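# Put one yellow sponge in each bench tote

## Task

Get exactly one yellow sponge into each of the three totes standing on the bench, lying wholly inside with no part over a tote's rim. Every other yellow sponge must finish on top of the low shelf, where the spares sit. The totes, and the cartons below the bench, must not be shifted or rotated. The robot must not tip over or finish leaning. Everything must stay in place by itself at the end, with nothing held there only by the robot.

## Robot and tools

ROBOT. A Hello Robot Stretch 3. It has one arm, no second one. The base has two drive wheels, is 0.33 m long and 0.34 m wide, and cannot move sideways. A mast carries a lift, and on it an arm that telescopes out to the robot's RIGHT, ending in a wrist (yaw, pitch, roll) and a two-finger gripper. To move the gripper forward or back, drive the base. Turns on the spot pivot about the midpoint of the drive wheels, 0.05 m behind the front edge. With the arm pulled in and the wrist folded, the robot sweeps a circle of radius 0.28 m when turning. An unfolded, level gripper reaches beyond that circle.

FRAMES. Base frame: origin on the floor between the drive wheels, x forward, y left, z up. hand_pose is reported in this frame, at the point where the closed fingertips meet. With all wrist joints at zero, that frame's x points up, y back along the arm toward the mast, and z toward the robot's rear. Fingertips are round pads 0.04 m wide. The odometry frame is the base frame as it stood when the scene began.

TOOL execute_actions. Arguments: "actions", a list holding one action or nothing, and optional "cameras" (names from head_camera, nav_camera, wrist_camera, all; omitted, null or ["all"] gives every camera, [] gives none). An empty list just reports state and images. An action may contain:
- "base": exactly one of {"translate_m": d}, a relative drive of d metres from where the base last reported itself, forward positive, range -1 to 1; or {"rotate_rad": d}, a relative turn in place, left/counter-clockwise positive, range -3.2 to 3.2.
- "joints": a single object mapping joint names to absolute targets. lift_m 0 to 1.1 m (arm height on the mast); arm_m 0 to 0.52 m (extension); wrist_yaw_rad -1.345 to 4.42 (0 along the arm, positive swings toward the front, 3.0 folds over the base); wrist_pitch_rad -1.57 to 0.451 (0 level, negative tips fingertips down); wrist_roll_rad -2.911 to 2.911 (0 fingers side by side, level); gripper_m -0.089 to 0.179 (bigger is wider; the real fingertip gap is smaller, by 0.007 near closed and 0.025 fully open, and zero below 0.007); head_pan_rad -3.953 to 1.73 (0 forward, positive left, -1.57 looks along the arm); head_tilt_rad -1.53 to 0.419 (negative looks down). Done tolerances: lift and arm ±0.004, gripper ±0.004, wrist yaw/roll ±0.02, pitch ±0.05, head ±0.02.
- "contact_limits": only {"arm_m": n}, n an effort percentage 1 to 100; the arm stops with contact_stop once its effort reaches about n (about -n when retracting), and holds no harder than that until the next action. Too small a value stops it immediately; values over the maximum are clipped.
Base and joint motions in one action begin together and may finish separately. A joint or the base you omit may still be driving toward an earlier target, without that showing in the status. Unknown keys or out-of-range numbers reject the whole call and nothing moves. Once a call reports a stop, the remaining execute_actions, wait and finished_scene calls in that same reply are skipped.

TOOL wait: {"seconds": 0 to 10}. Commands nothing; the scene keeps running; returns the same as an empty action.
TOOL zoom_image: {"camera": one camera name, "region": [x0, y0, x1, y1]} in pixels of that camera's most recent full image, top-left origin, at most 504 by 504.
TOOL finished_scene: {"scene": number of the current scene}. Ends the scene irreversibly after the last command has been held, and reports whether the goal was met. The goal must already hold and keep holding.

RESULT LINES. base_status and joint_status tell how each motion of the last accepted action ended: done (for the base, wheels turned the full amount even if slipping), off_target (resting short of target, possibly still pushing), contact_stop, time_out, torque_fault. After the last three the target is dropped. A lift or arm that hit something firmly goes slack until commanded again; a slack lift may sink under load or keep pressing, and closing fingers on a surface pushes it up. Base, wrist and head never contact-stop; they keep shoving. A wrist servo pushed hard for several seconds goes limp for 10 s (torque_fault). on_its_own covers uncommanded joints; its "held at" is a target, not a position. motor_effort is percent of maximum, positive toward higher values, with the action's peak in brackets; readings carry fixed bias and noise. A rest effort flagged out of range suggests pushing or carrying something. Positive wheel effort drives forward. base_odometry counts wheel turns, so slip looks like travel; heading -3.142 to 3.142, left positive. turned_by_wheels and turned_by_imu give the turn since the last result. base_tilt in degrees, forward and right positive, with up to about 4 degrees of fixed error. lidar_m: 12 distances in metres from the base origin, 30-degree sectors starting straight ahead and going counter-clockwise (4th left, 7th behind, 10th right), measured in a plane 0.17 m above the floor, 0.15 to 12 m, blind to clear objects and the robot; "-" means nothing seen; the mast and a low lift can hide sectors 5, 6, 9, 10. wrist_depth_mm (45 to 1000) and head_depth_mm (280 to 4000, image sent sideways) give 7x7 grids of median depth, read from the top left. The result's "pictures" line lists which camera each returned image came from. head_camera and nav_camera move with the head; wrist_camera rides on the gripper.

SPEED. Full base speed (0.30 m/s, 1.9 rad/s) needs lift_m under 0.30, arm_m under 0.03 and wrist_yaw_rad over 2.54; otherwise 0.10 m/s and 0.63 rad/s. The robot keeps holding the last command while you are composing a reply.

GRIPPER. Grip by commanding a value below the object's width (lower squeezes harder); release by going at least 0.02 above the touch value. Neither the reading nor done proves a grasp. Over-squeezing triggers a stall guard that eases force; send a different value to squeeze again.

AVOID. Fold or unfold the wrist only with lift_m 0.32 to 0.95, wrist_pitch_rad -0.4 and roll near 0; once folded, lift may drop to 0.25. With yaw below -0.4 keep pitch at -0.5 or lower. Pushing into something rigid with the gripper above about 0.45 m can tip the robot, more so with a raised contact limit or a repeated push. Do not drive while holding, hooking or pressing something fixed. If the base snags, reverse the last move in small steps; if base_tilt shows a lean, free the gripper and, if needed, lower lift_m to about 0.2. Avoid dropping sponges, slips, slams, hard knocks, and bumping totes or cartons. Loose objects may occasionally get nudged by something else.

Each tool is called after "Request:" by a JSON object that holds its "fn" and its "kwargs", one argument or row to a line.

## Session

Request:
{"fn": "execute_actions", "kwargs": {
  "actions": []
}}

Scene clock: 0.00 s.
base_odometry: x=+0.000 y=+0.000 heading=+0.000 (m, m, rad; odometry frame)
turned_by_wheels: +0.000 (rad since the last result)
turned_by_imu: +0.000 (rad since the last result)
base_tilt: forward=-2.3 right=-0.9 (deg)
lidar_m: 2.33 2.00 2.23 1.18 1.17 1.35 2.17 2.06 2.04 1.07 1.07 1.17
head_depth_mm: 1822 2356 2406 2401 2432 2469 2183 / 1792 2628 2628 2643 2629 2638 2171 / 1789 2515 2529 2518 2547 2489 2190 / 1787 2391 2415 2374 2407 2376 2215 / 1780 2327 2316 2304 2305 2279 2210 / 1759 2255 2215 2216 2203 2206 2173 / 1754 2160 2117 2139 2122 2117 2096
base_status: not commanded
joint_positions: lift_m=+0.535 arm_m=-0.002 wrist_yaw_rad=+2.822 wrist_pitch_rad=-0.635 wrist_roll_rad=-0.003 gripper_m=+0.037 head_pan_rad=-0.003 head_tilt_rad=+0.012
joint_status: not commanded
motor_effort: left_wheel=+0 right_wheel=+0 lift_m=+26 arm_m=+1 wrist_yaw_rad=+0 wrist_pitch_rad=+4 wrist_roll_rad=+0 gripper_m=+0 head_pan_rad=+0 head_tilt_rad=+2 (%)
hand_pose: x=+0.0392 y=+0.0396 z=+0.5020 quat_wxyz=(+0.325, +0.697, +0.112, +0.629) (m; base frame)
wrist_depth_mm: - - - - - - - / - - - - - - - / - - - - - - - / - - 957 933 950 915 878 / 847 833 849 834 822 793 766 / 770 726 - 710 - 711 684 / 669 650 - 632 622 618 612
pictures: head_camera (sideways: a quarter turn clockwise sets it upright), nav_camera (sideways: a quarter turn counterclockwise sets it upright), wrist_camera
Images, in order (width x height): head_camera 896x504, nav_camera 672x504, wrist_camera 644x364.

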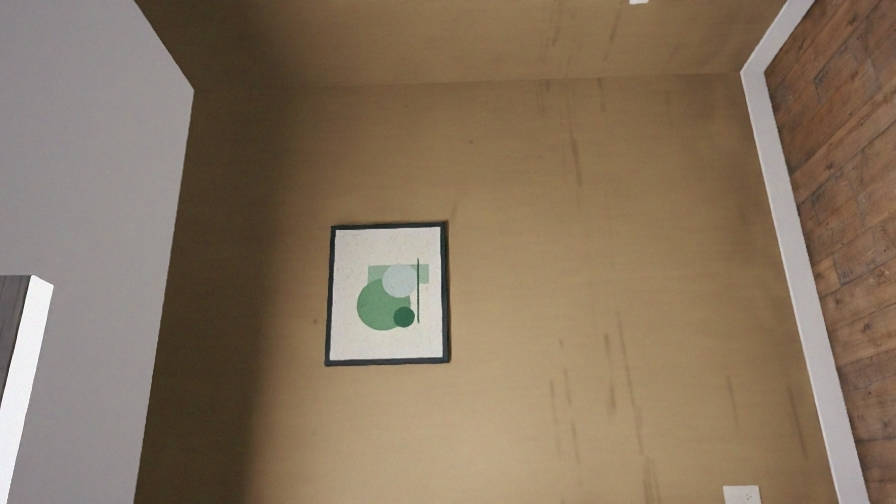

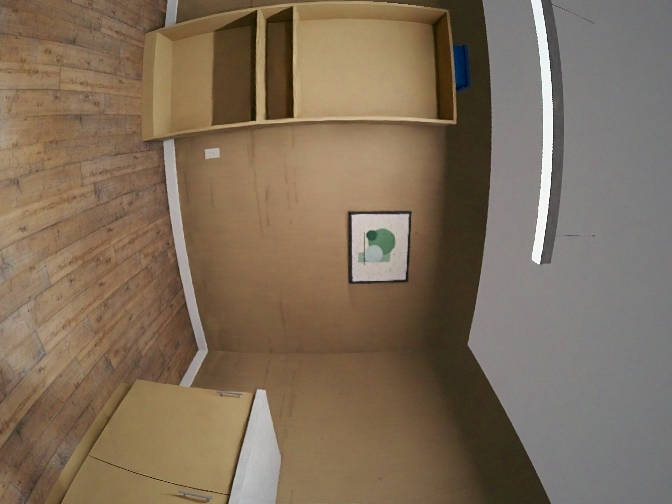

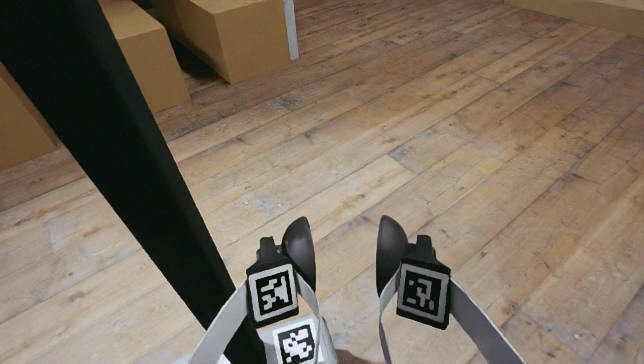

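Request:
{"fn": "execute_actions", "kwargs": {
  "actions": [
    {"joints":{"head_pan_rad":1.7,"head_tilt_rad":-0.6}}
  ],
  "cameras": ["head_camera","nav_camera"]
}}

Request:
{"fn": "execute_actions", "kwargs": {
  "actions": [
    {"joints":{"head_pan_rad":-2.6}}
  ],
  "cameras": ["head_camera","nav_camera"]
}}

Scene clock: 10.33 s.
base_odometry: x=+0.000 y=+0.000 heading=+0.000 (m, m, rad; odometry frame)
turned_by_wheels: +0.000 (rad since the last result)
turned_by_imu: +0.000 (rad since the last result)
base_tilt: forward=-2.4 right=-0.9 (deg)
lidar_m: 2.33 2.00 2.22 1.18 1.17 1.34 2.17 2.06 2.04 1.07 1.06 1.18
head_depth_mm: 1938 2111 2400 2256 1755 1425 1203 / 1904 2008 2322 1722 1681 1434 1207 / 1849 1706 2255 1809 1659 1425 1208 / 1802 1723 2217 2023 1716 1430 1210 / 1749 1748 2148 1830 1572 1442 1219 / 1715 1755 1220 2030 1622 1492 - / 1671 1358 1117 - - - -
base_status: not commanded
joint_positions: lift_m=+0.535 arm_m=-0.002 wrist_yaw_rad=+2.822 wrist_pitch_rad=-0.635 wrist_roll_rad=-0.003 gripper_m=+0.037 head_pan_rad=+1.693 head_tilt_rad=-0.592
joint_status: all done
motor_effort: left_wheel=+0(0) right_wheel=+0(0) lift_m=+26(26) arm_m=+1(1) wrist_yaw_rad=+0(0) wrist_pitch_rad=+4(4) wrist_roll_rad=+0(0) gripper_m=+2(1) head_pan_rad=+5(60) head_tilt_rad=-3(33) (%)
hand_pose: x=+0.0392 y=+0.0396 z=+0.5020 quat_wxyz=(+0.325, +0.697, +0.112, +0.629) (m; base frame)
wrist_depth_mm: - - - - - - - / - - - - - - - / - - - - - - - / - - 992 957 947 908 871 / 855 841 848 841 818 791 789 / 751 721 - 725 - 697 681 / 663 663 - 636 623 627 607
pictures: head_camera (sideways: a quarter turn clockwise sets it upright), nav_camera (sideways: a quarter turn counterclockwise sets it upright)
Images, in order (width x height): head_camera 896x504, nav_camera 672x504.

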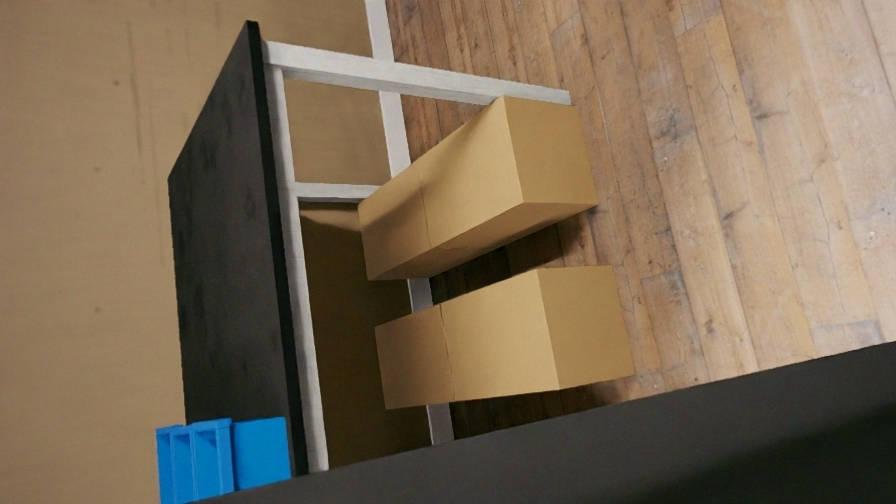

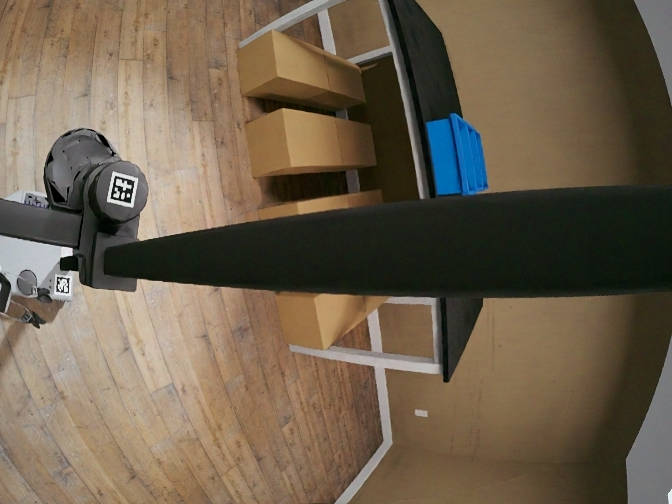

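Scene clock: 12.83 s.
base_odometry: x=+0.000 y=+0.000 heading=+0.000 (m, m, rad; odometry frame)
turned_by_wheels: +0.000 (rad since the last result)
turned_by_imu: +0.000 (rad since the last result)
base_tilt: forward=-2.2 right=-0.9 (deg)
lidar_m: 2.33 2.00 2.22 1.18 1.17 1.35 2.18 2.06 2.04 1.07 1.06 1.18
head_depth_mm: 1974 2181 2243 2250 1761 1432 1205 / 2013 2216 2169 2263 1755 1444 1205 / 2051 2235 2422 2290 1775 1443 1208 / 2076 2307 2437 2329 1776 1437 1211 / 2132 2360 2624 2317 1795 1432 1215 / 2139 2413 2704 2327 1791 1450 1217 / 2190 2416 2732 2367 1780 1448 1222
base_status: not commanded
joint_positions: lift_m=+0.535 arm_m=-0.002 wrist_yaw_rad=+2.822 wrist_pitch_rad=-0.635 wrist_roll_rad=-0.003 gripper_m=+0.037 head_pan_rad=-2.593 head_tilt_rad=-0.592
joint_status: all done
motor_effort: left_wheel=+0(0) right_wheel=+0(0) lift_m=+26(26) arm_m=+1(1) wrist_yaw_rad=+0(1) wrist_pitch_rad=+4(4) wrist_roll_rad=+0(1) gripper_m=+1(0) head_pan_rad=-5(63) head_tilt_rad=-3(4) (%)
hand_pose: x=+0.0392 y=+0.0396 z=+0.5020 quat_wxyz=(+0.325, +0.697, +0.112, +0.629) (m; base frame)
wrist_depth_mm: - - - - - - - / - - - - - - - / - - - - - - - / - - 971 973 933 913 905 / 860 839 834 817 806 799 774 / 744 743 - 717 - 700 688 / 660 648 - 645 626 618 613
pictures: head_camera (sideways: a quarter turn clockwise sets it upright), nav_camera (sideways: a quarter turn counterclockwise sets it upright)
Images, in order (width x height): head_camera 896x504, nav_camera 672x504.

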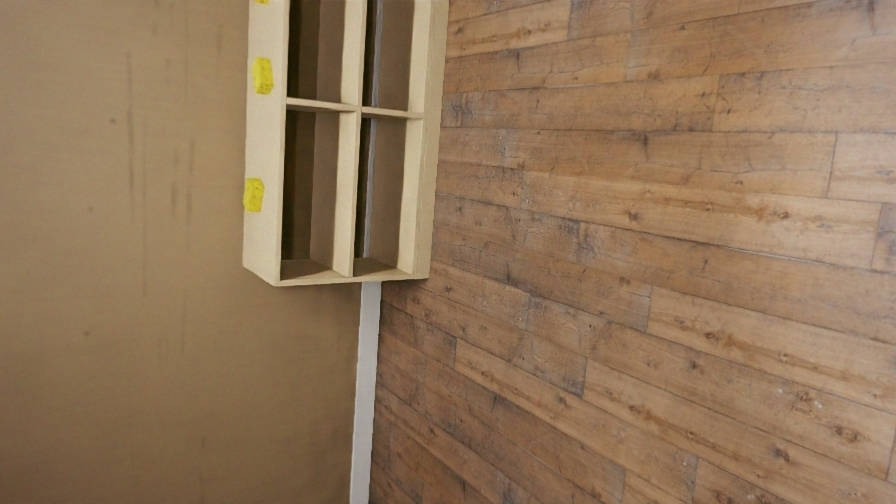

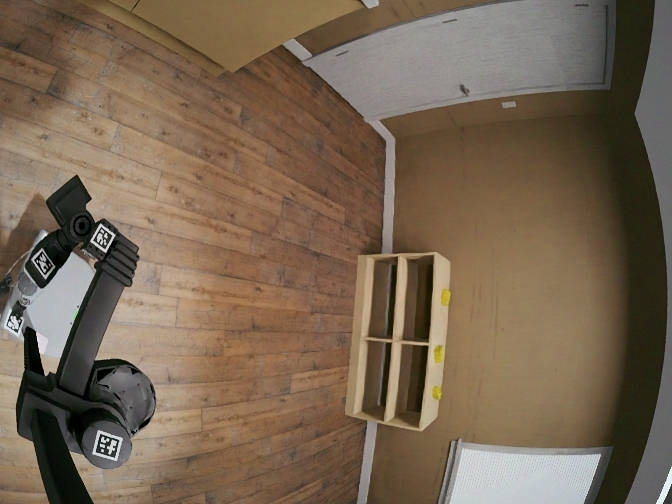

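Request:
{"fn": "execute_actions", "kwargs": {
  "actions": [
    {"base":{"rotate_rad":2.1},"joints":{"head_pan_rad":0,"lift_m":0.28,"wrist_pitch_rad":-0.4,"wrist_yaw_rad":3.0}}
  ],
  "cameras": []
}}

Request:
{"fn": "execute_actions", "kwargs": {
  "actions": [
    {"base":{"translate_m":0.85}}
  ],
  "cameras": ["head_camera","nav_camera"]
}}

Request:
{"fn": "execute_actions", "kwargs": {
  "actions": [
    {"base":{"rotate_rad":1.42},"joints":{"head_pan_rad":-1.57}}
  ],
  "cameras": ["head_camera","nav_camera"]
}}

Scene clock: 24.37 s.
base_odometry: x=+0.000 y=+0.000 heading=+2.100 (m, m, rad; odometry frame)
turned_by_wheels: +2.100 (rad since the last result)
turned_by_imu: +2.105 (rad since the last result)
base_tilt: forward=-2.3 right=-1.0 (deg)
lidar_m: 1.17 1.35 2.18 2.05 2.03 1.07 1.07 1.18 2.32 2.00 2.22 1.17
head_depth_mm: 1675 1651 2063 2015 1689 1428 1211 / 1694 1686 2086 1805 1522 1442 1208 / 1719 1225 2122 2029 1605 1437 1209 / 1745 1244 2171 1904 1651 1439 1217 / 1768 1735 2211 1916 1609 1443 1215 / 1816 1755 2223 1970 1680 1449 1221 / 1829 1770 2255 1859 1644 1449 1222
base_status: done
joint_positions: lift_m=+0.280 arm_m=-0.002 wrist_yaw_rad=+2.998 wrist_pitch_rad=-0.421 wrist_roll_rad=-0.003 gripper_m=+0.037 head_pan_rad=-0.007 head_tilt_rad=-0.593
joint_status: all done
motor_effort: left_wheel=-1(6) right_wheel=+2(6) lift_m=+18(20) arm_m=+1(0) wrist_yaw_rad=+2(1) wrist_pitch_rad=+7(4) wrist_roll_rad=+1(0) gripper_m=+0(1) head_pan_rad=+5(59) head_tilt_rad=-3(3) (%)
hand_pose: x=+0.0107 y=+0.0792 z=+0.2925 quat_wxyz=(+0.197, +0.699, +0.098, +0.680) (m; base frame)
wrist_depth_mm: - - - - - - - / - - - - - - - / - - - - - 997 968 / 857 821 835 799 779 760 754 / 672 663 - 642 643 611 616 / 555 537 - 540 - 519 498 / 473 - - - 440 439 432
pictures: none
No camera images: the call's "cameras" was empty. Leave "cameras" out to get every camera's image.

Scene clock: 28.97 s.
base_odometry: x=-0.429 y=+0.734 heading=+2.100 (m, m, rad; odometry frame)
turned_by_wheels: +0.000 (rad since the last result)
turned_by_imu: -0.003 (rad since the last result)
base_tilt: forward=-2.4 right=-0.8 (deg)
lidar_m: 0.34 0.36 0.63 1.92 2.55 1.91 1.90 2.10 2.23 0.81 0.41 0.35
head_depth_mm: 992 1087 699 541 402 431 952 / 1003 1093 719 541 410 443 977 / 1017 1106 729 560 421 453 1204 / 1032 1135 736 570 424 1052 981 / 1047 1158 977 535 432 1053 960 / 1060 1172 980 685 506 1118 962 / 1072 1193 990 688 526 1150 1167
base_status: done
joint_positions: lift_m=+0.280 arm_m=-0.002 wrist_yaw_rad=+2.999 wrist_pitch_rad=-0.420 wrist_roll_rad=-0.003 gripper_m=+0.037 head_pan_rad=-0.007 head_tilt_rad=-0.593
joint_status: not commanded
motor_effort: left_wheel=-1(5) right_wheel=+2(7) lift_m=+18(19) arm_m=+1(1) wrist_yaw_rad=+1(2) wrist_pitch_rad=+7(7) wrist_roll_rad=+0(0) gripper_m=+0(1) head_pan_rad=+5(5) head_tilt_rad=-3(3) (%)
hand_pose: x=+0.0107 y=+0.0793 z=+0.2926 quat_wxyz=(+0.197, +0.699, +0.098, +0.681) (m; base frame)
wrist_depth_mm: - - - - - 811 - / - - - - - 715 557 / - - - - - 716 578 / 857 823 835 783 796 697 455 / 675 660 - 624 644 615 453 / 552 548 - 539 - 509 447 / 466 - - - 442 438 420
pictures: head_camera (sideways: a quarter turn clockwise sets it upright), nav_camera (sideways: a quarter turn counterclockwise sets it upright)
Images, in order (width x height): head_camera 896x504, nav_camera 672x504.

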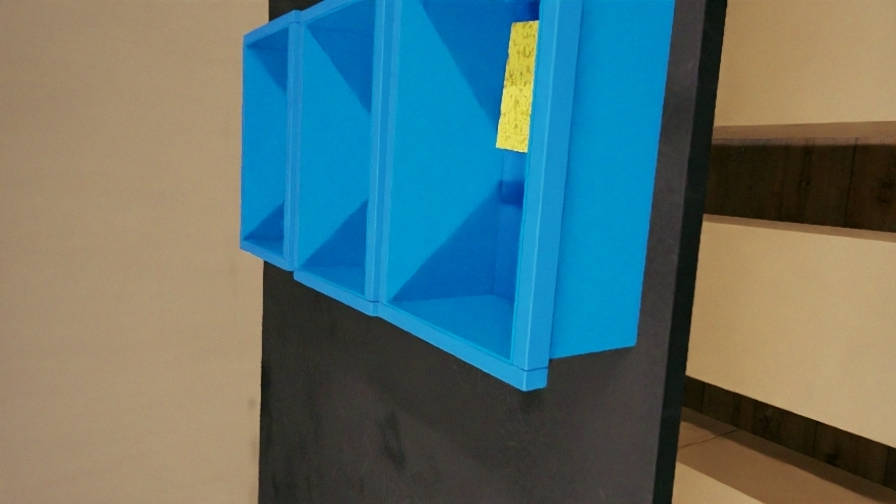

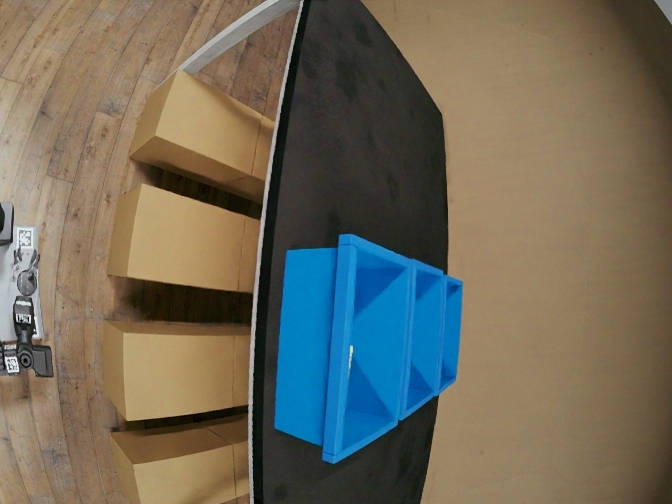

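Scene clock: 31.20 s.
base_odometry: x=-0.429 y=+0.734 heading=-2.763 (m, m, rad; odometry frame)
turned_by_wheels: +1.420 (rad since the last result)
turned_by_imu: +1.420 (rad since the last result)
base_tilt: forward=-2.2 right=-1.0 (deg)
lidar_m: 2.31 2.04 2.60 1.90 1.98 2.23 2.16 0.47 0.35 0.34 0.34 0.47
head_depth_mm: 1032 1135 948 522 421 1048 954 / 1025 1136 738 557 421 1052 957 / 1030 1116 742 558 423 1070 1134 / 1028 1117 743 572 425 1110 1186 / 1026 1119 742 571 425 1058 962 / 1024 1136 985 539 426 1059 968 / 1025 1134 992 689 509 1277 1035
base_status: done
joint_positions: lift_m=+0.280 arm_m=-0.002 wrist_yaw_rad=+2.999 wrist_pitch_rad=-0.420 wrist_roll_rad=-0.003 gripper_m=+0.037 head_pan_rad=-1.563 head_tilt_rad=-0.593
joint_status: all done
motor_effort: left_wheel=-1(8) right_wheel=+1(7) lift_m=+18(18) arm_m=+0(0) wrist_yaw_rad=+1(1) wrist_pitch_rad=+7(7) wrist_roll_rad=+0(1) gripper_m=+1(1) head_pan_rad=-5(59) head_tilt_rad=-3(3) (%)
hand_pose: x=+0.0107 y=+0.0793 z=+0.2926 quat_wxyz=(+0.197, +0.699, +0.098, +0.681) (m; base frame)
wrist_depth_mm: - - - - - - - / - - - - - - - / - - - - - - 981 / 858 821 829 793 779 765 739 / 680 667 - 640 651 608 603 / 549 547 - 543 - 509 505 / 470 - - - 443 436 434
pictures: head_camera (sideways: a quarter turn clockwise sets it upright), nav_camera (sideways: a quarter turn counterclockwise sets it upright)
Images, in order (width x height): head_camera 896x504, nav_camera 672x504.

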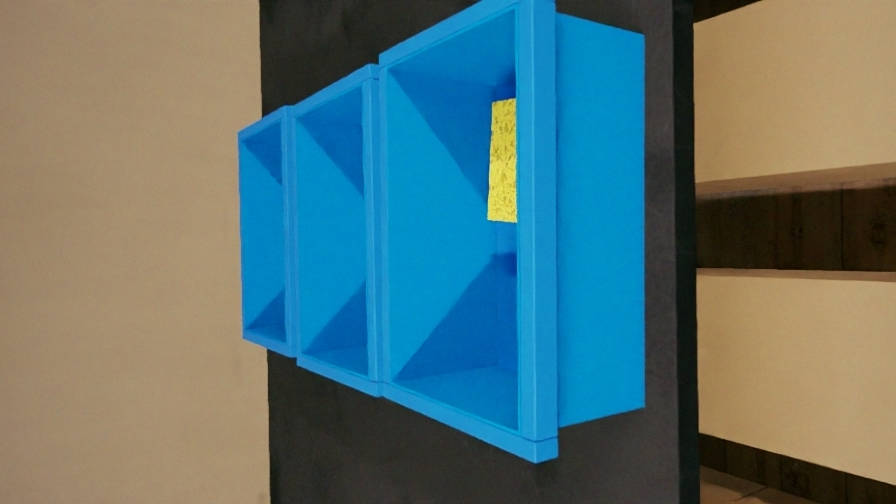

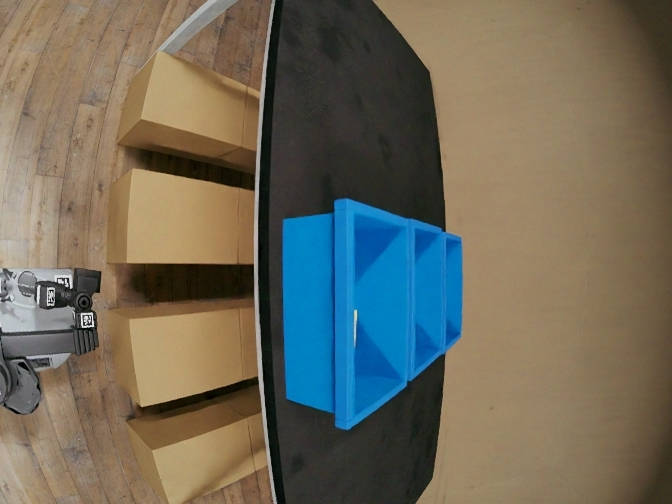

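Request:
{"fn": "execute_actions", "kwargs": {
  "actions": [
    {"joints":{"lift_m":0.5,"wrist_yaw_rad":2.6}}
  ],
  "cameras": []
}}

Request:
{"fn": "execute_actions", "kwargs": {
  "actions": [
    {"joints":{"lift_m":1.1,"wrist_yaw_rad":1.6,"wrist_pitch_rad":-0.3}}
  ],
  "cameras": []
}}

Request:
{"fn": "execute_actions", "kwargs": {
  "actions": [
    {"joints":{"wrist_yaw_rad":0,"arm_m":0.1}}
  ]
}}

Request:
{"fn": "execute_actions", "kwargs": {
  "actions": [
    {"joints":{"wrist_pitch_rad":-0.4,"arm_m":0.3}}
  ]
}}

Scene clock: 41.73 s.
base_odometry: x=-0.429 y=+0.734 heading=-2.763 (m, m, rad; odometry frame)
turned_by_wheels: +0.000 (rad since the last result)
turned_by_imu: -0.001 (rad since the last result)
base_tilt: forward=-2.4 right=-0.8 (deg)
lidar_m: 2.31 2.04 2.60 1.90 1.98 2.23 2.16 0.47 0.35 0.34 0.34 0.47
head_depth_mm: 1029 1136 950 523 420 1046 955 / 1030 1139 740 558 422 1049 959 / 1021 1117 743 559 422 1079 1135 / 1031 1119 742 572 424 1110 1184 / 1026 1118 742 572 424 1062 965 / 1031 1136 984 541 426 1063 964 / 1029 1135 988 687 509 1275 1040
base_status: not commanded
joint_positions: lift_m=+0.500 arm_m=-0.002 wrist_yaw_rad=+2.602 wrist_pitch_rad=-0.420 wrist_roll_rad=-0.003 gripper_m=+0.037 head_pan_rad=-1.563 head_tilt_rad=-0.593
joint_status: all done
motor_effort: left_wheel=-1(1) right_wheel=+2(2) lift_m=+33(40) arm_m=+0(0) wrist_yaw_rad=-1(5) wrist_pitch_rad=+7(7) wrist_roll_rad=+1(0) gripper_m=+0(1) head_pan_rad=-4(5) head_tilt_rad=-3(3) (%)
hand_pose: x=+0.0939 y=+0.0497 z=+0.5119 quat_wxyz=(+0.327, +0.705, -0.042, +0.628) (m; base frame)
wrist_depth_mm: - - - - - - - / - - - - - - - / - - - - - - - / - - - - - - - / - - - 993 994 965 918 / 885 824 841 814 - 787 773 / - 728 706 700 688 683 671
pictures: none
No camera images: the call's "cameras" was empty. Leave "cameras" out to get every camera's image.

Scene clock: 48.00 s.
base_odometry: x=-0.429 y=+0.734 heading=-2.763 (m, m, rad; odometry frame)
turned_by_wheels: +0.000 (rad since the last result)
turned_by_imu: -0.001 (rad since the last result)
base_tilt: forward=-2.4 right=-0.8 (deg)
lidar_m: 2.31 2.05 2.59 1.90 1.98 2.23 2.16 0.47 0.35 0.34 0.34 0.47
head_depth_mm: - - - - - 1045 957 / - - - - - 1049 953 / - - - - - 1109 1137 / 1032 1122 739 549 - - 1185 / 1031 1119 740 555 - - 938 / 1027 1135 982 542 - - 936 / 1025 1140 990 - - - 1081
base_status: not commanded
joint_positions: lift_m=+1.099 arm_m=-0.002 wrist_yaw_rad=+1.602 wrist_pitch_rad=-0.321 wrist_roll_rad=-0.003 gripper_m=+0.037 head_pan_rad=-1.563 head_tilt_rad=-0.593
joint_status: all done
motor_effort: left_wheel=-1(1) right_wheel=+2(2) lift_m=+33(34) arm_m=+0(0) wrist_yaw_rad=-1(1) wrist_pitch_rad=+8(11) wrist_roll_rad=+0(0) gripper_m=+1(1) head_pan_rad=-5(5) head_tilt_rad=-3(3) (%)
hand_pose: x=+0.2141 y=-0.1353 z=+1.1339 quat_wxyz=(+0.568, +0.579, -0.403, +0.423) (m; base frame)
wrist_depth_mm: - - - - - - - / - - - - - - - / - - - - - - - / - - - - - 708 697 / - - - - - 554 535 / - - - - - 466 435 / - - - - - 393 368
pictures: none
No camera images: the call's "cameras" was empty. Leave "cameras" out to get every camera's image.

Scene clock: 50.00 s.
base_odometry: x=-0.429 y=+0.734 heading=-2.763 (m, m, rad; odometry frame)
turned_by_wheels: +0.000 (rad since the last result)
turned_by_imu: +0.000 (rad since the last result)
base_tilt: forward=-2.4 right=-0.8 (deg)
lidar_m: 2.31 2.04 2.60 1.90 1.99 2.24 2.15 0.47 0.35 0.34 0.34 0.47
head_depth_mm: - - 825 521 421 1044 957 / - - - 568 421 1048 952 / - - - 571 422 1075 1139 / 1014 1140 741 572 423 1109 1191 / 1026 1122 741 572 424 1056 967 / 1029 1136 980 538 425 1060 958 / 1035 1136 995 685 509 1279 1039
base_status: not commanded
joint_positions: lift_m=+1.099 arm_m=+0.100 wrist_yaw_rad=+0.002 wrist_pitch_rad=-0.321 wrist_roll_rad=-0.003 gripper_m=+0.037 head_pan_rad=-1.563 head_tilt_rad=-0.593
joint_status: all done
motor_effort: left_wheel=-1(1) right_wheel=+2(2) lift_m=+33(33) arm_m=+3(3) wrist_yaw_rad=-1(2) wrist_pitch_rad=+7(7) wrist_roll_rad=+0(0) gripper_m=+0(0) head_pan_rad=-5(5) head_tilt_rad=-2(3) (%)
hand_pose: x=-0.0210 y=-0.4803 z=+1.1339 quat_wxyz=(+0.699, +0.114, -0.697, -0.112) (m; base frame)
wrist_depth_mm: 891 861 865 830 823 828 802 / 929 944 907 894 867 877 854 / - 966 - 933 941 930 897 / 802 772 697 482 478 721 695 / 601 577 462 479 457 524 536 / 482 466 296 289 - 319 434 / 398 368 263 256 250 243 363
pictures: head_camera (sideways: a quarter turn clockwise sets it upright), nav_camera (sideways: a quarter turn counterclockwise sets it upright), wrist_camera
Images, in order (width x height): head_camera 896x504, nav_camera 672x504, wrist_camera 644x364.

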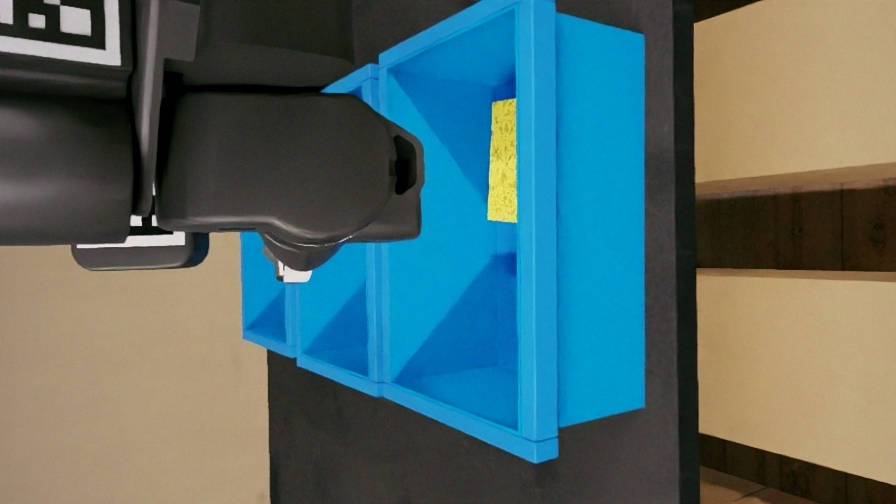

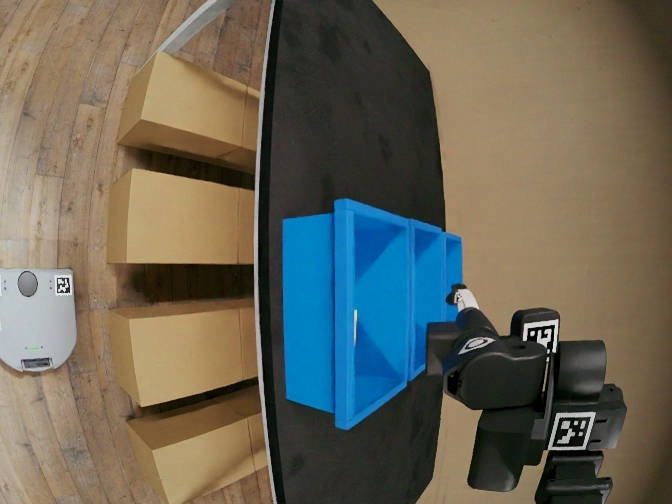

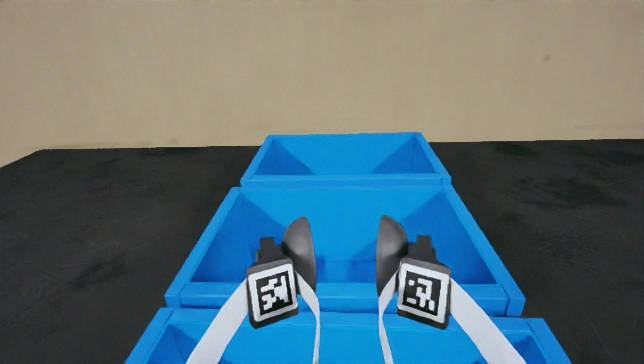

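Scene clock: 52.70 s.
base_odometry: x=-0.429 y=+0.734 heading=-2.763 (m, m, rad; odometry frame)
turned_by_wheels: +0.000 (rad since the last result)
turned_by_imu: +0.000 (rad since the last result)
base_tilt: forward=-2.3 right=-0.9 (deg)
lidar_m: 2.32 2.05 2.60 1.90 1.98 2.23 2.15 0.47 0.35 0.34 0.34 0.47
head_depth_mm: 1060 1139 951 521 421 1045 954 / - 1158 741 557 421 1046 955 / - 1139 743 558 423 1076 1134 / 1028 1117 740 572 423 1114 1185 / 1025 1114 738 572 424 1054 964 / 1028 1137 983 540 425 1063 969 / 1027 1138 989 688 508 1277 1034
base_status: not commanded
joint_positions: lift_m=+1.099 arm_m=+0.300 wrist_yaw_rad=+0.001 wrist_pitch_rad=-0.414 wrist_roll_rad=-0.003 gripper_m=+0.037 head_pan_rad=-1.563 head_tilt_rad=-0.593
joint_status: all done
motor_effort: left_wheel=-1(1) right_wheel=+1(2) lift_m=+33(33) arm_m=+4(5) wrist_yaw_rad=-1(2) wrist_pitch_rad=+5(7) wrist_roll_rad=+1(0) gripper_m=+1(1) head_pan_rad=-4(5) head_tilt_rad=-3(3) (%)
hand_pose: x=-0.0214 y=-0.6696 z=+1.1124 quat_wxyz=(+0.693, +0.146, -0.691, -0.145) (m; base frame)
wrist_depth_mm: 683 667 658 661 643 640 628 / 741 723 713 714 697 695 675 / 807 779 754 766 745 731 717 / 654 631 476 488 467 568 577 / 516 507 334 323 417 431 462 / 424 387 280 274 - 261 390 / 357 256 319 313 308 247 324
pictures: head_camera (sideways: a quarter turn clockwise sets it upright), nav_camera (sideways: a quarter turn counterclockwise sets it upright), wrist_camera
Images, in order (width x height): head_camera 896x504, nav_camera 672x504, wrist_camera 644x364.

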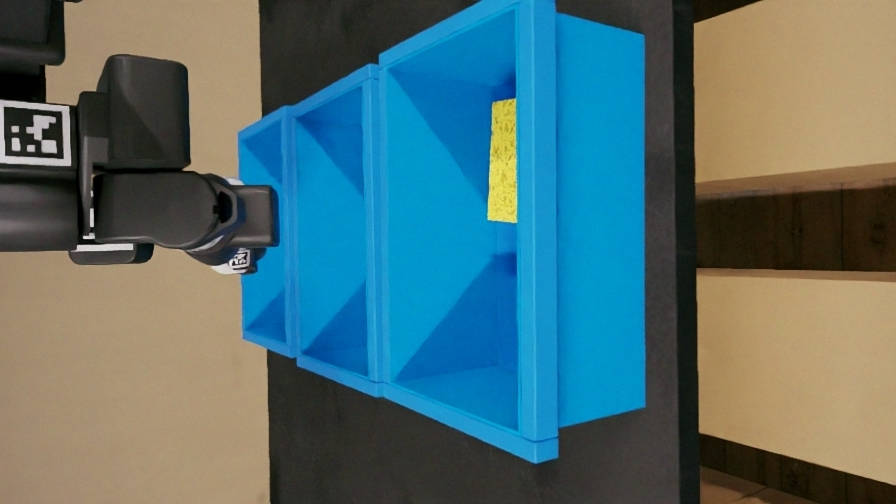

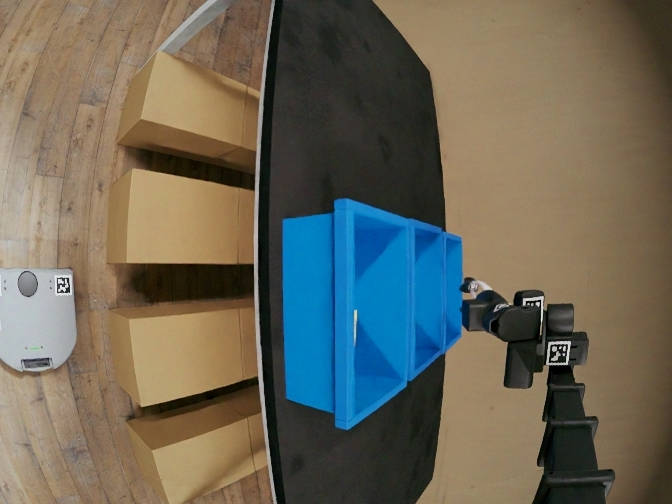

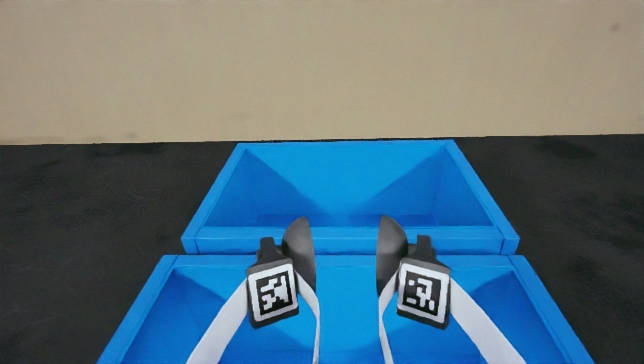

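Request:
{"fn": "execute_actions", "kwargs": {
  "actions": [
    {"joints":{"wrist_pitch_rad":-0.95,"arm_m":0.35}}
  ],
  "cameras": ["wrist_camera"]
}}

Request:
{"fn": "execute_actions", "kwargs": {
  "actions": [
    {"joints":{"wrist_pitch_rad":-0.5}}
  ],
  "cameras": []
}}

Request:
{"fn": "execute_actions", "kwargs": {
  "actions": [
    {"joints":{"arm_m":0.52}}
  ],
  "cameras": []
}}

Request:
{"fn": "execute_actions", "kwargs": {
  "actions": [
    {"joints":{"wrist_pitch_rad":-0.8}}
  ],
  "cameras": ["wrist_camera"]
}}

Request:
{"fn": "execute_actions", "kwargs": {
  "actions": [
    {"joints":{"wrist_pitch_rad":-0.5}}
  ],
  "cameras": []
}}

Request:
{"fn": "execute_actions", "kwargs": {
  "actions": [
    {"joints":{"arm_m":0.15}}
  ],
  "cameras": []
}}

Request:
{"fn": "execute_actions", "kwargs": {
  "actions": [
    {"joints":{"wrist_pitch_rad":-0.95}}
  ],
  "cameras": ["wrist_camera"]
}}

Scene clock: 68.40 s.
base_odometry: x=-0.429 y=+0.734 heading=-2.763 (m, m, rad; odometry frame)
turned_by_wheels: +0.000 (rad since the last result)
turned_by_imu: +0.000 (rad since the last result)
base_tilt: forward=-2.4 right=-1.0 (deg)
lidar_m: 2.31 2.05 2.60 1.90 1.98 2.23 2.16 0.47 0.35 0.34 0.34 0.47
head_depth_mm: 1058 1136 950 521 420 1050 953 / 1026 1157 741 557 422 1047 955 / - 1138 728 559 422 1078 1139 / 1034 1115 729 571 424 1112 1187 / 1026 1119 739 573 425 1057 965 / 1029 1131 984 540 426 1060 965 / 1026 1129 987 686 508 1279 1042
base_status: not commanded
joint_positions: lift_m=+1.099 arm_m=+0.350 wrist_yaw_rad=+0.001 wrist_pitch_rad=-0.955 wrist_roll_rad=-0.003 gripper_m=+0.037 head_pan_rad=-1.563 head_tilt_rad=-0.593
joint_status: all done
motor_effort: left_wheel=-1(1) right_wheel=+2(2) lift_m=+33(33) arm_m=+4(3) wrist_yaw_rad=-1(0) wrist_pitch_rad=+2(4) wrist_roll_rad=+1(0) gripper_m=+0(0) head_pan_rad=-4(5) head_tilt_rad=-3(2) (%)
hand_pose: x=-0.0215 y=-0.6230 z=+1.0144 quat_wxyz=(+0.629, +0.326, -0.627, -0.325) (m; base frame)
wrist_depth_mm: 420 236 226 216 216 214 364 / 378 208 211 210 208 207 197 / 333 228 262 259 258 241 176 / 180 228 301 293 290 259 166 / 172 227 277 277 273 260 166 / 168 228 259 255 - 242 167 / 167 227 240 238 234 228 168
pictures: wrist_camera
Images, in order (width x height): wrist_camera 644x364.

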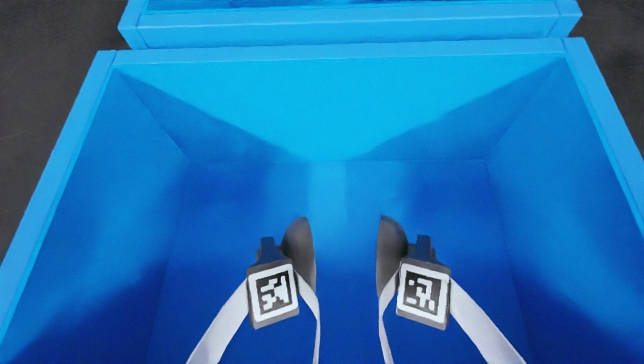

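Scene clock: 69.47 s.
base_odometry: x=-0.429 y=+0.734 heading=-2.763 (m, m, rad; odometry frame)
turned_by_wheels: +0.000 (rad since the last result)
turned_by_imu: +0.000 (rad since the last result)
base_tilt: forward=-2.4 right=-1.0 (deg)
lidar_m: 2.31 2.04 2.60 1.90 1.98 2.24 2.16 0.47 0.35 0.34 0.34 0.47
head_depth_mm: 1049 1136 954 521 421 1046 954 / 1029 1158 743 557 421 1053 955 / - 1142 742 557 422 1078 1133 / 1028 1119 740 572 423 1114 1183 / 1032 1121 739 572 424 1059 963 / 1031 1134 981 540 426 1064 964 / 1026 1134 992 687 508 1276 1037
base_status: not commanded
joint_positions: lift_m=+1.099 arm_m=+0.350 wrist_yaw_rad=+0.001 wrist_pitch_rad=-0.520 wrist_roll_rad=-0.003 gripper_m=+0.037 head_pan_rad=-1.563 head_tilt_rad=-0.593
joint_status: all done
motor_effort: left_wheel=-1(2) right_wheel=+2(2) lift_m=+33(33) arm_m=+3(3) wrist_yaw_rad=+0(0) wrist_pitch_rad=+7(7) wrist_roll_rad=+1(0) gripper_m=+0(1) head_pan_rad=-5(5) head_tilt_rad=-3(3) (%)
hand_pose: x=-0.0214 y=-0.7050 z=+1.0892 quat_wxyz=(+0.685, +0.183, -0.682, -0.182) (m; base frame)
wrist_depth_mm: 650 634 629 623 614 595 602 / 717 709 699 678 679 666 658 / 678 667 432 420 418 601 595 / 538 523 398 465 451 364 480 / 446 421 266 263 258 253 399 / 375 240 237 232 - 224 331 / 325 224 290 280 275 244 201
pictures: none
No camera images: the call's "cameras" was empty. Leave "cameras" out to get every camera's image.

Scene clock: 71.93 s.
base_odometry: x=-0.429 y=+0.734 heading=-2.763 (m, m, rad; odometry frame)
turned_by_wheels: +0.000 (rad since the last result)
turned_by_imu: +0.000 (rad since the last result)
base_tilt: forward=-2.5 right=-1.0 (deg)
lidar_m: 2.31 2.04 2.61 1.90 1.98 2.22 2.15 0.47 0.35 0.34 0.34 0.47
head_depth_mm: 1056 1141 949 521 420 1041 954 / 1040 1140 738 558 421 1044 952 / - 1121 741 558 422 1079 1127 / 1029 1102 742 569 423 1111 1189 / 1029 1117 738 571 424 1053 959 / 1029 1141 985 540 425 1063 964 / 1026 1140 984 685 507 1277 1030
base_status: not commanded
joint_positions: lift_m=+1.099 arm_m=+0.517 wrist_yaw_rad=+0.001 wrist_pitch_rad=-0.519 wrist_roll_rad=-0.003 gripper_m=+0.037 head_pan_rad=-1.563 head_tilt_rad=-0.593
joint_status: all done
joint sent to its limit — the command would take arm_m past its upper limit, so that joint was sent only as far as its limit.
motor_effort: left_wheel=-1(1) right_wheel=+1(2) lift_m=+33(33) arm_m=+4(4) wrist_yaw_rad=+0(0) wrist_pitch_rad=+7(7) wrist_roll_rad=+1(0) gripper_m=+0(1) head_pan_rad=-5(5) head_tilt_rad=-3(3) (%)
hand_pose: x=-0.0214 y=-0.8728 z=+1.0894 quat_wxyz=(+0.685, +0.182, -0.682, -0.181) (m; base frame)
wrist_depth_mm: 473 465 464 461 450 448 441 / 529 516 504 497 495 498 485 / 580 578 562 553 557 545 532 / 539 522 520 505 494 483 474 / 437 421 280 275 268 259 399 / 378 245 316 322 - 280 329 / 325 212 307 309 306 259 199
pictures: none
No camera images: the call's "cameras" was empty. Leave "cameras" out to get every camera's image.

Scene clock: 72.90 s.
base_odometry: x=-0.429 y=+0.734 heading=-2.763 (m, m, rad; odometry frame)
turned_by_wheels: +0.000 (rad since the last result)
turned_by_imu: +0.000 (rad since the last result)
base_tilt: forward=-2.2 right=-0.9 (deg)
lidar_m: 2.31 2.04 2.61 1.90 1.98 2.24 2.15 0.47 0.35 0.34 0.34 0.47
head_depth_mm: 1061 1130 958 522 420 1047 953 / 1039 1141 740 558 421 1049 958 / - 1122 739 558 421 1075 1132 / 1028 1119 740 571 424 1107 1182 / 1028 1119 741 571 424 1060 960 / 1021 1140 984 541 425 1060 964 / 1029 1136 988 687 509 1275 1036
base_status: not commanded
joint_positions: lift_m=+1.099 arm_m=+0.517 wrist_yaw_rad=+0.001 wrist_pitch_rad=-0.807 wrist_roll_rad=-0.003 gripper_m=+0.037 head_pan_rad=-1.563 head_tilt_rad=-0.593
joint_status: all done
motor_effort: left_wheel=-1(1) right_wheel=+2(2) lift_m=+33(33) arm_m=+4(3) wrist_yaw_rad=+0(0) wrist_pitch_rad=+3(3) wrist_roll_rad=+0(1) gripper_m=+0(2) head_pan_rad=-5(5) head_tilt_rad=-3(2) (%)
hand_pose: x=-0.0215 y=-0.8220 z=+1.0357 quat_wxyz=(+0.651, +0.279, -0.649, -0.278) (m; base frame)
wrist_depth_mm: 521 513 520 498 496 485 483 / 475 462 257 252 249 250 420 / 408 250 284 282 276 257 355 / 363 217 329 328 323 277 197 / 319 217 309 305 305 275 177 / 170 214 282 277 - 260 177 / 149 149 146 144 142 231 161
pictures: wrist_camera
Images, in order (width x height): wrist_camera 644x364.

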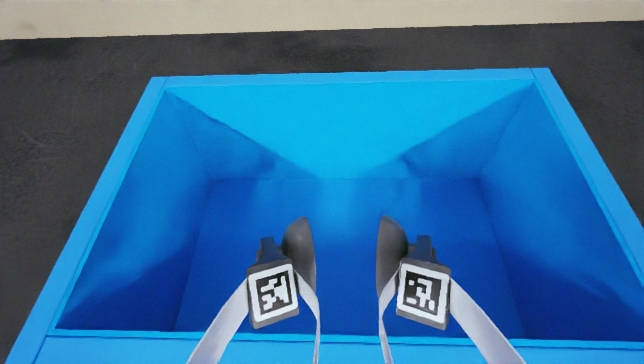

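Scene clock: 73.87 s.
base_odometry: x=-0.429 y=+0.734 heading=-2.763 (m, m, rad; odometry frame)
turned_by_wheels: +0.000 (rad since the last result)
turned_by_imu: +0.000 (rad since the last result)
base_tilt: forward=-2.3 right=-0.9 (deg)
lidar_m: 2.31 2.05 2.60 1.90 1.98 2.24 2.16 0.47 0.35 0.34 0.34 0.47
head_depth_mm: 1055 1138 955 522 421 1045 952 / 1044 1138 737 558 422 1052 956 / - 1115 743 559 421 1073 1138 / 1025 1106 739 570 423 1110 1187 / 1027 1117 739 570 424 1057 963 / 1022 1137 985 540 425 1058 965 / 1028 1136 985 686 507 1278 1039
base_status: not commanded
joint_positions: lift_m=+1.099 arm_m=+0.517 wrist_yaw_rad=+0.001 wrist_pitch_rad=-0.520 wrist_roll_rad=-0.003 gripper_m=+0.037 head_pan_rad=-1.563 head_tilt_rad=-0.593
joint_status: all done
motor_effort: left_wheel=-1(1) right_wheel=+2(2) lift_m=+33(33) arm_m=+3(4) wrist_yaw_rad=+0(0) wrist_pitch_rad=+7(9) wrist_roll_rad=+0(1) gripper_m=+0(0) head_pan_rad=-5(5) head_tilt_rad=-3(3) (%)
hand_pose: x=-0.0214 y=-0.8727 z=+1.0892 quat_wxyz=(+0.685, +0.183, -0.682, -0.182) (m; base frame)
wrist_depth_mm: 473 474 457 455 457 448 439 / 529 513 515 504 501 494 483 / 589 586 573 563 560 546 536 / 538 531 511 507 493 485 474 / 443 421 279 274 267 262 398 / 382 245 313 322 - 279 332 / 326 213 305 308 303 259 199
pictures: none
No camera images: the call's "cameras" was empty. Leave "cameras" out to get every camera's image.

Scene clock: 77.77 s.
base_odometry: x=-0.429 y=+0.734 heading=-2.763 (m, m, rad; odometry frame)
turned_by_wheels: +0.000 (rad since the last result)
turned_by_imu: +0.000 (rad since the last result)
base_tilt: forward=-2.4 right=-0.9 (deg)
lidar_m: 2.31 2.04 2.60 1.90 1.98 2.23 2.15 0.47 0.35 0.34 0.34 0.47
head_depth_mm: - - 896 521 420 1047 954 / - - 683 558 422 1050 959 / - - - 557 422 1079 1141 / 1028 1136 754 571 424 1108 1186 / 1021 1120 740 572 424 1061 962 / 1029 1140 981 540 425 1059 962 / 1031 1134 990 686 509 1278 1038
base_status: not commanded
joint_positions: lift_m=+1.099 arm_m=+0.150 wrist_yaw_rad=+0.001 wrist_pitch_rad=-0.519 wrist_roll_rad=-0.003 gripper_m=+0.037 head_pan_rad=-1.563 head_tilt_rad=-0.593
joint_status: all done
motor_effort: left_wheel=-1(1) right_wheel=+2(2) lift_m=+33(33) arm_m=-2(2) wrist_yaw_rad=+0(0) wrist_pitch_rad=+7(7) wrist_roll_rad=+0(0) gripper_m=+1(1) head_pan_rad=-5(5) head_tilt_rad=-3(3) (%)
hand_pose: x=-0.0214 y=-0.5057 z=+1.0894 quat_wxyz=(+0.685, +0.182, -0.682, -0.181) (m; base frame)
wrist_depth_mm: 865 833 842 808 813 797 787 / 896 893 835 591 582 789 773 / 680 684 422 408 399 600 586 / 536 521 415 433 428 443 478 / 443 421 339 421 412 252 397 / 375 231 228 220 - 214 341 / 325 220 258 245 242 222 204
pictures: none
No camera images: the call's "cameras" was empty. Leave "cameras" out to get every camera's image.

Scene clock: 78.83 s.
base_odometry: x=-0.429 y=+0.734 heading=-2.763 (m, m, rad; odometry frame)
turned_by_wheels: +0.000 (rad since the last result)
turned_by_imu: +0.000 (rad since the last result)
base_tilt: forward=-2.4 right=-1.0 (deg)
lidar_m: 2.31 2.04 2.61 1.90 1.98 2.23 2.16 0.47 0.35 0.34 0.34 0.47
head_depth_mm: - - 897 522 420 1047 953 / - - 668 557 421 1048 955 / - - - 551 422 1079 1133 / 1031 1114 744 582 423 1111 1189 / 1028 1118 742 573 425 1054 965 / 1025 1141 978 539 425 1056 966 / 1029 1141 991 686 509 1280 1037
base_status: not commanded
joint_positions: lift_m=+1.099 arm_m=+0.150 wrist_yaw_rad=+0.001 wrist_pitch_rad=-0.955 wrist_roll_rad=-0.003 gripper_m=+0.037 head_pan_rad=-1.563 head_tilt_rad=-0.593
joint_status: all done
motor_effort: left_wheel=-1(1) right_wheel=+1(2) lift_m=+33(33) arm_m=-2(2) wrist_yaw_rad=+0(0) wrist_pitch_rad=+2(8) wrist_roll_rad=+0(0) gripper_m=+0(1) head_pan_rad=-5(5) head_tilt_rad=-2(3) (%)
hand_pose: x=-0.0215 y=-0.4236 z=+1.0144 quat_wxyz=(+0.629, +0.326, -0.627, -0.325) (m; base frame)
wrist_depth_mm: 416 233 347 385 210 205 368 / 381 204 200 196 193 190 211 / 338 219 238 234 229 226 177 / 180 226 297 287 282 261 168 / 171 227 279 268 225 226 168 / 168 228 261 228 - 212 167 / 168 228 241 238 235 228 167
pictures: wrist_camera
Images, in order (width x height): wrist_camera 644x364.

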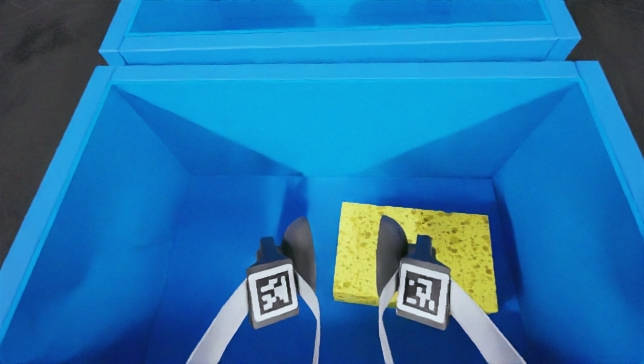

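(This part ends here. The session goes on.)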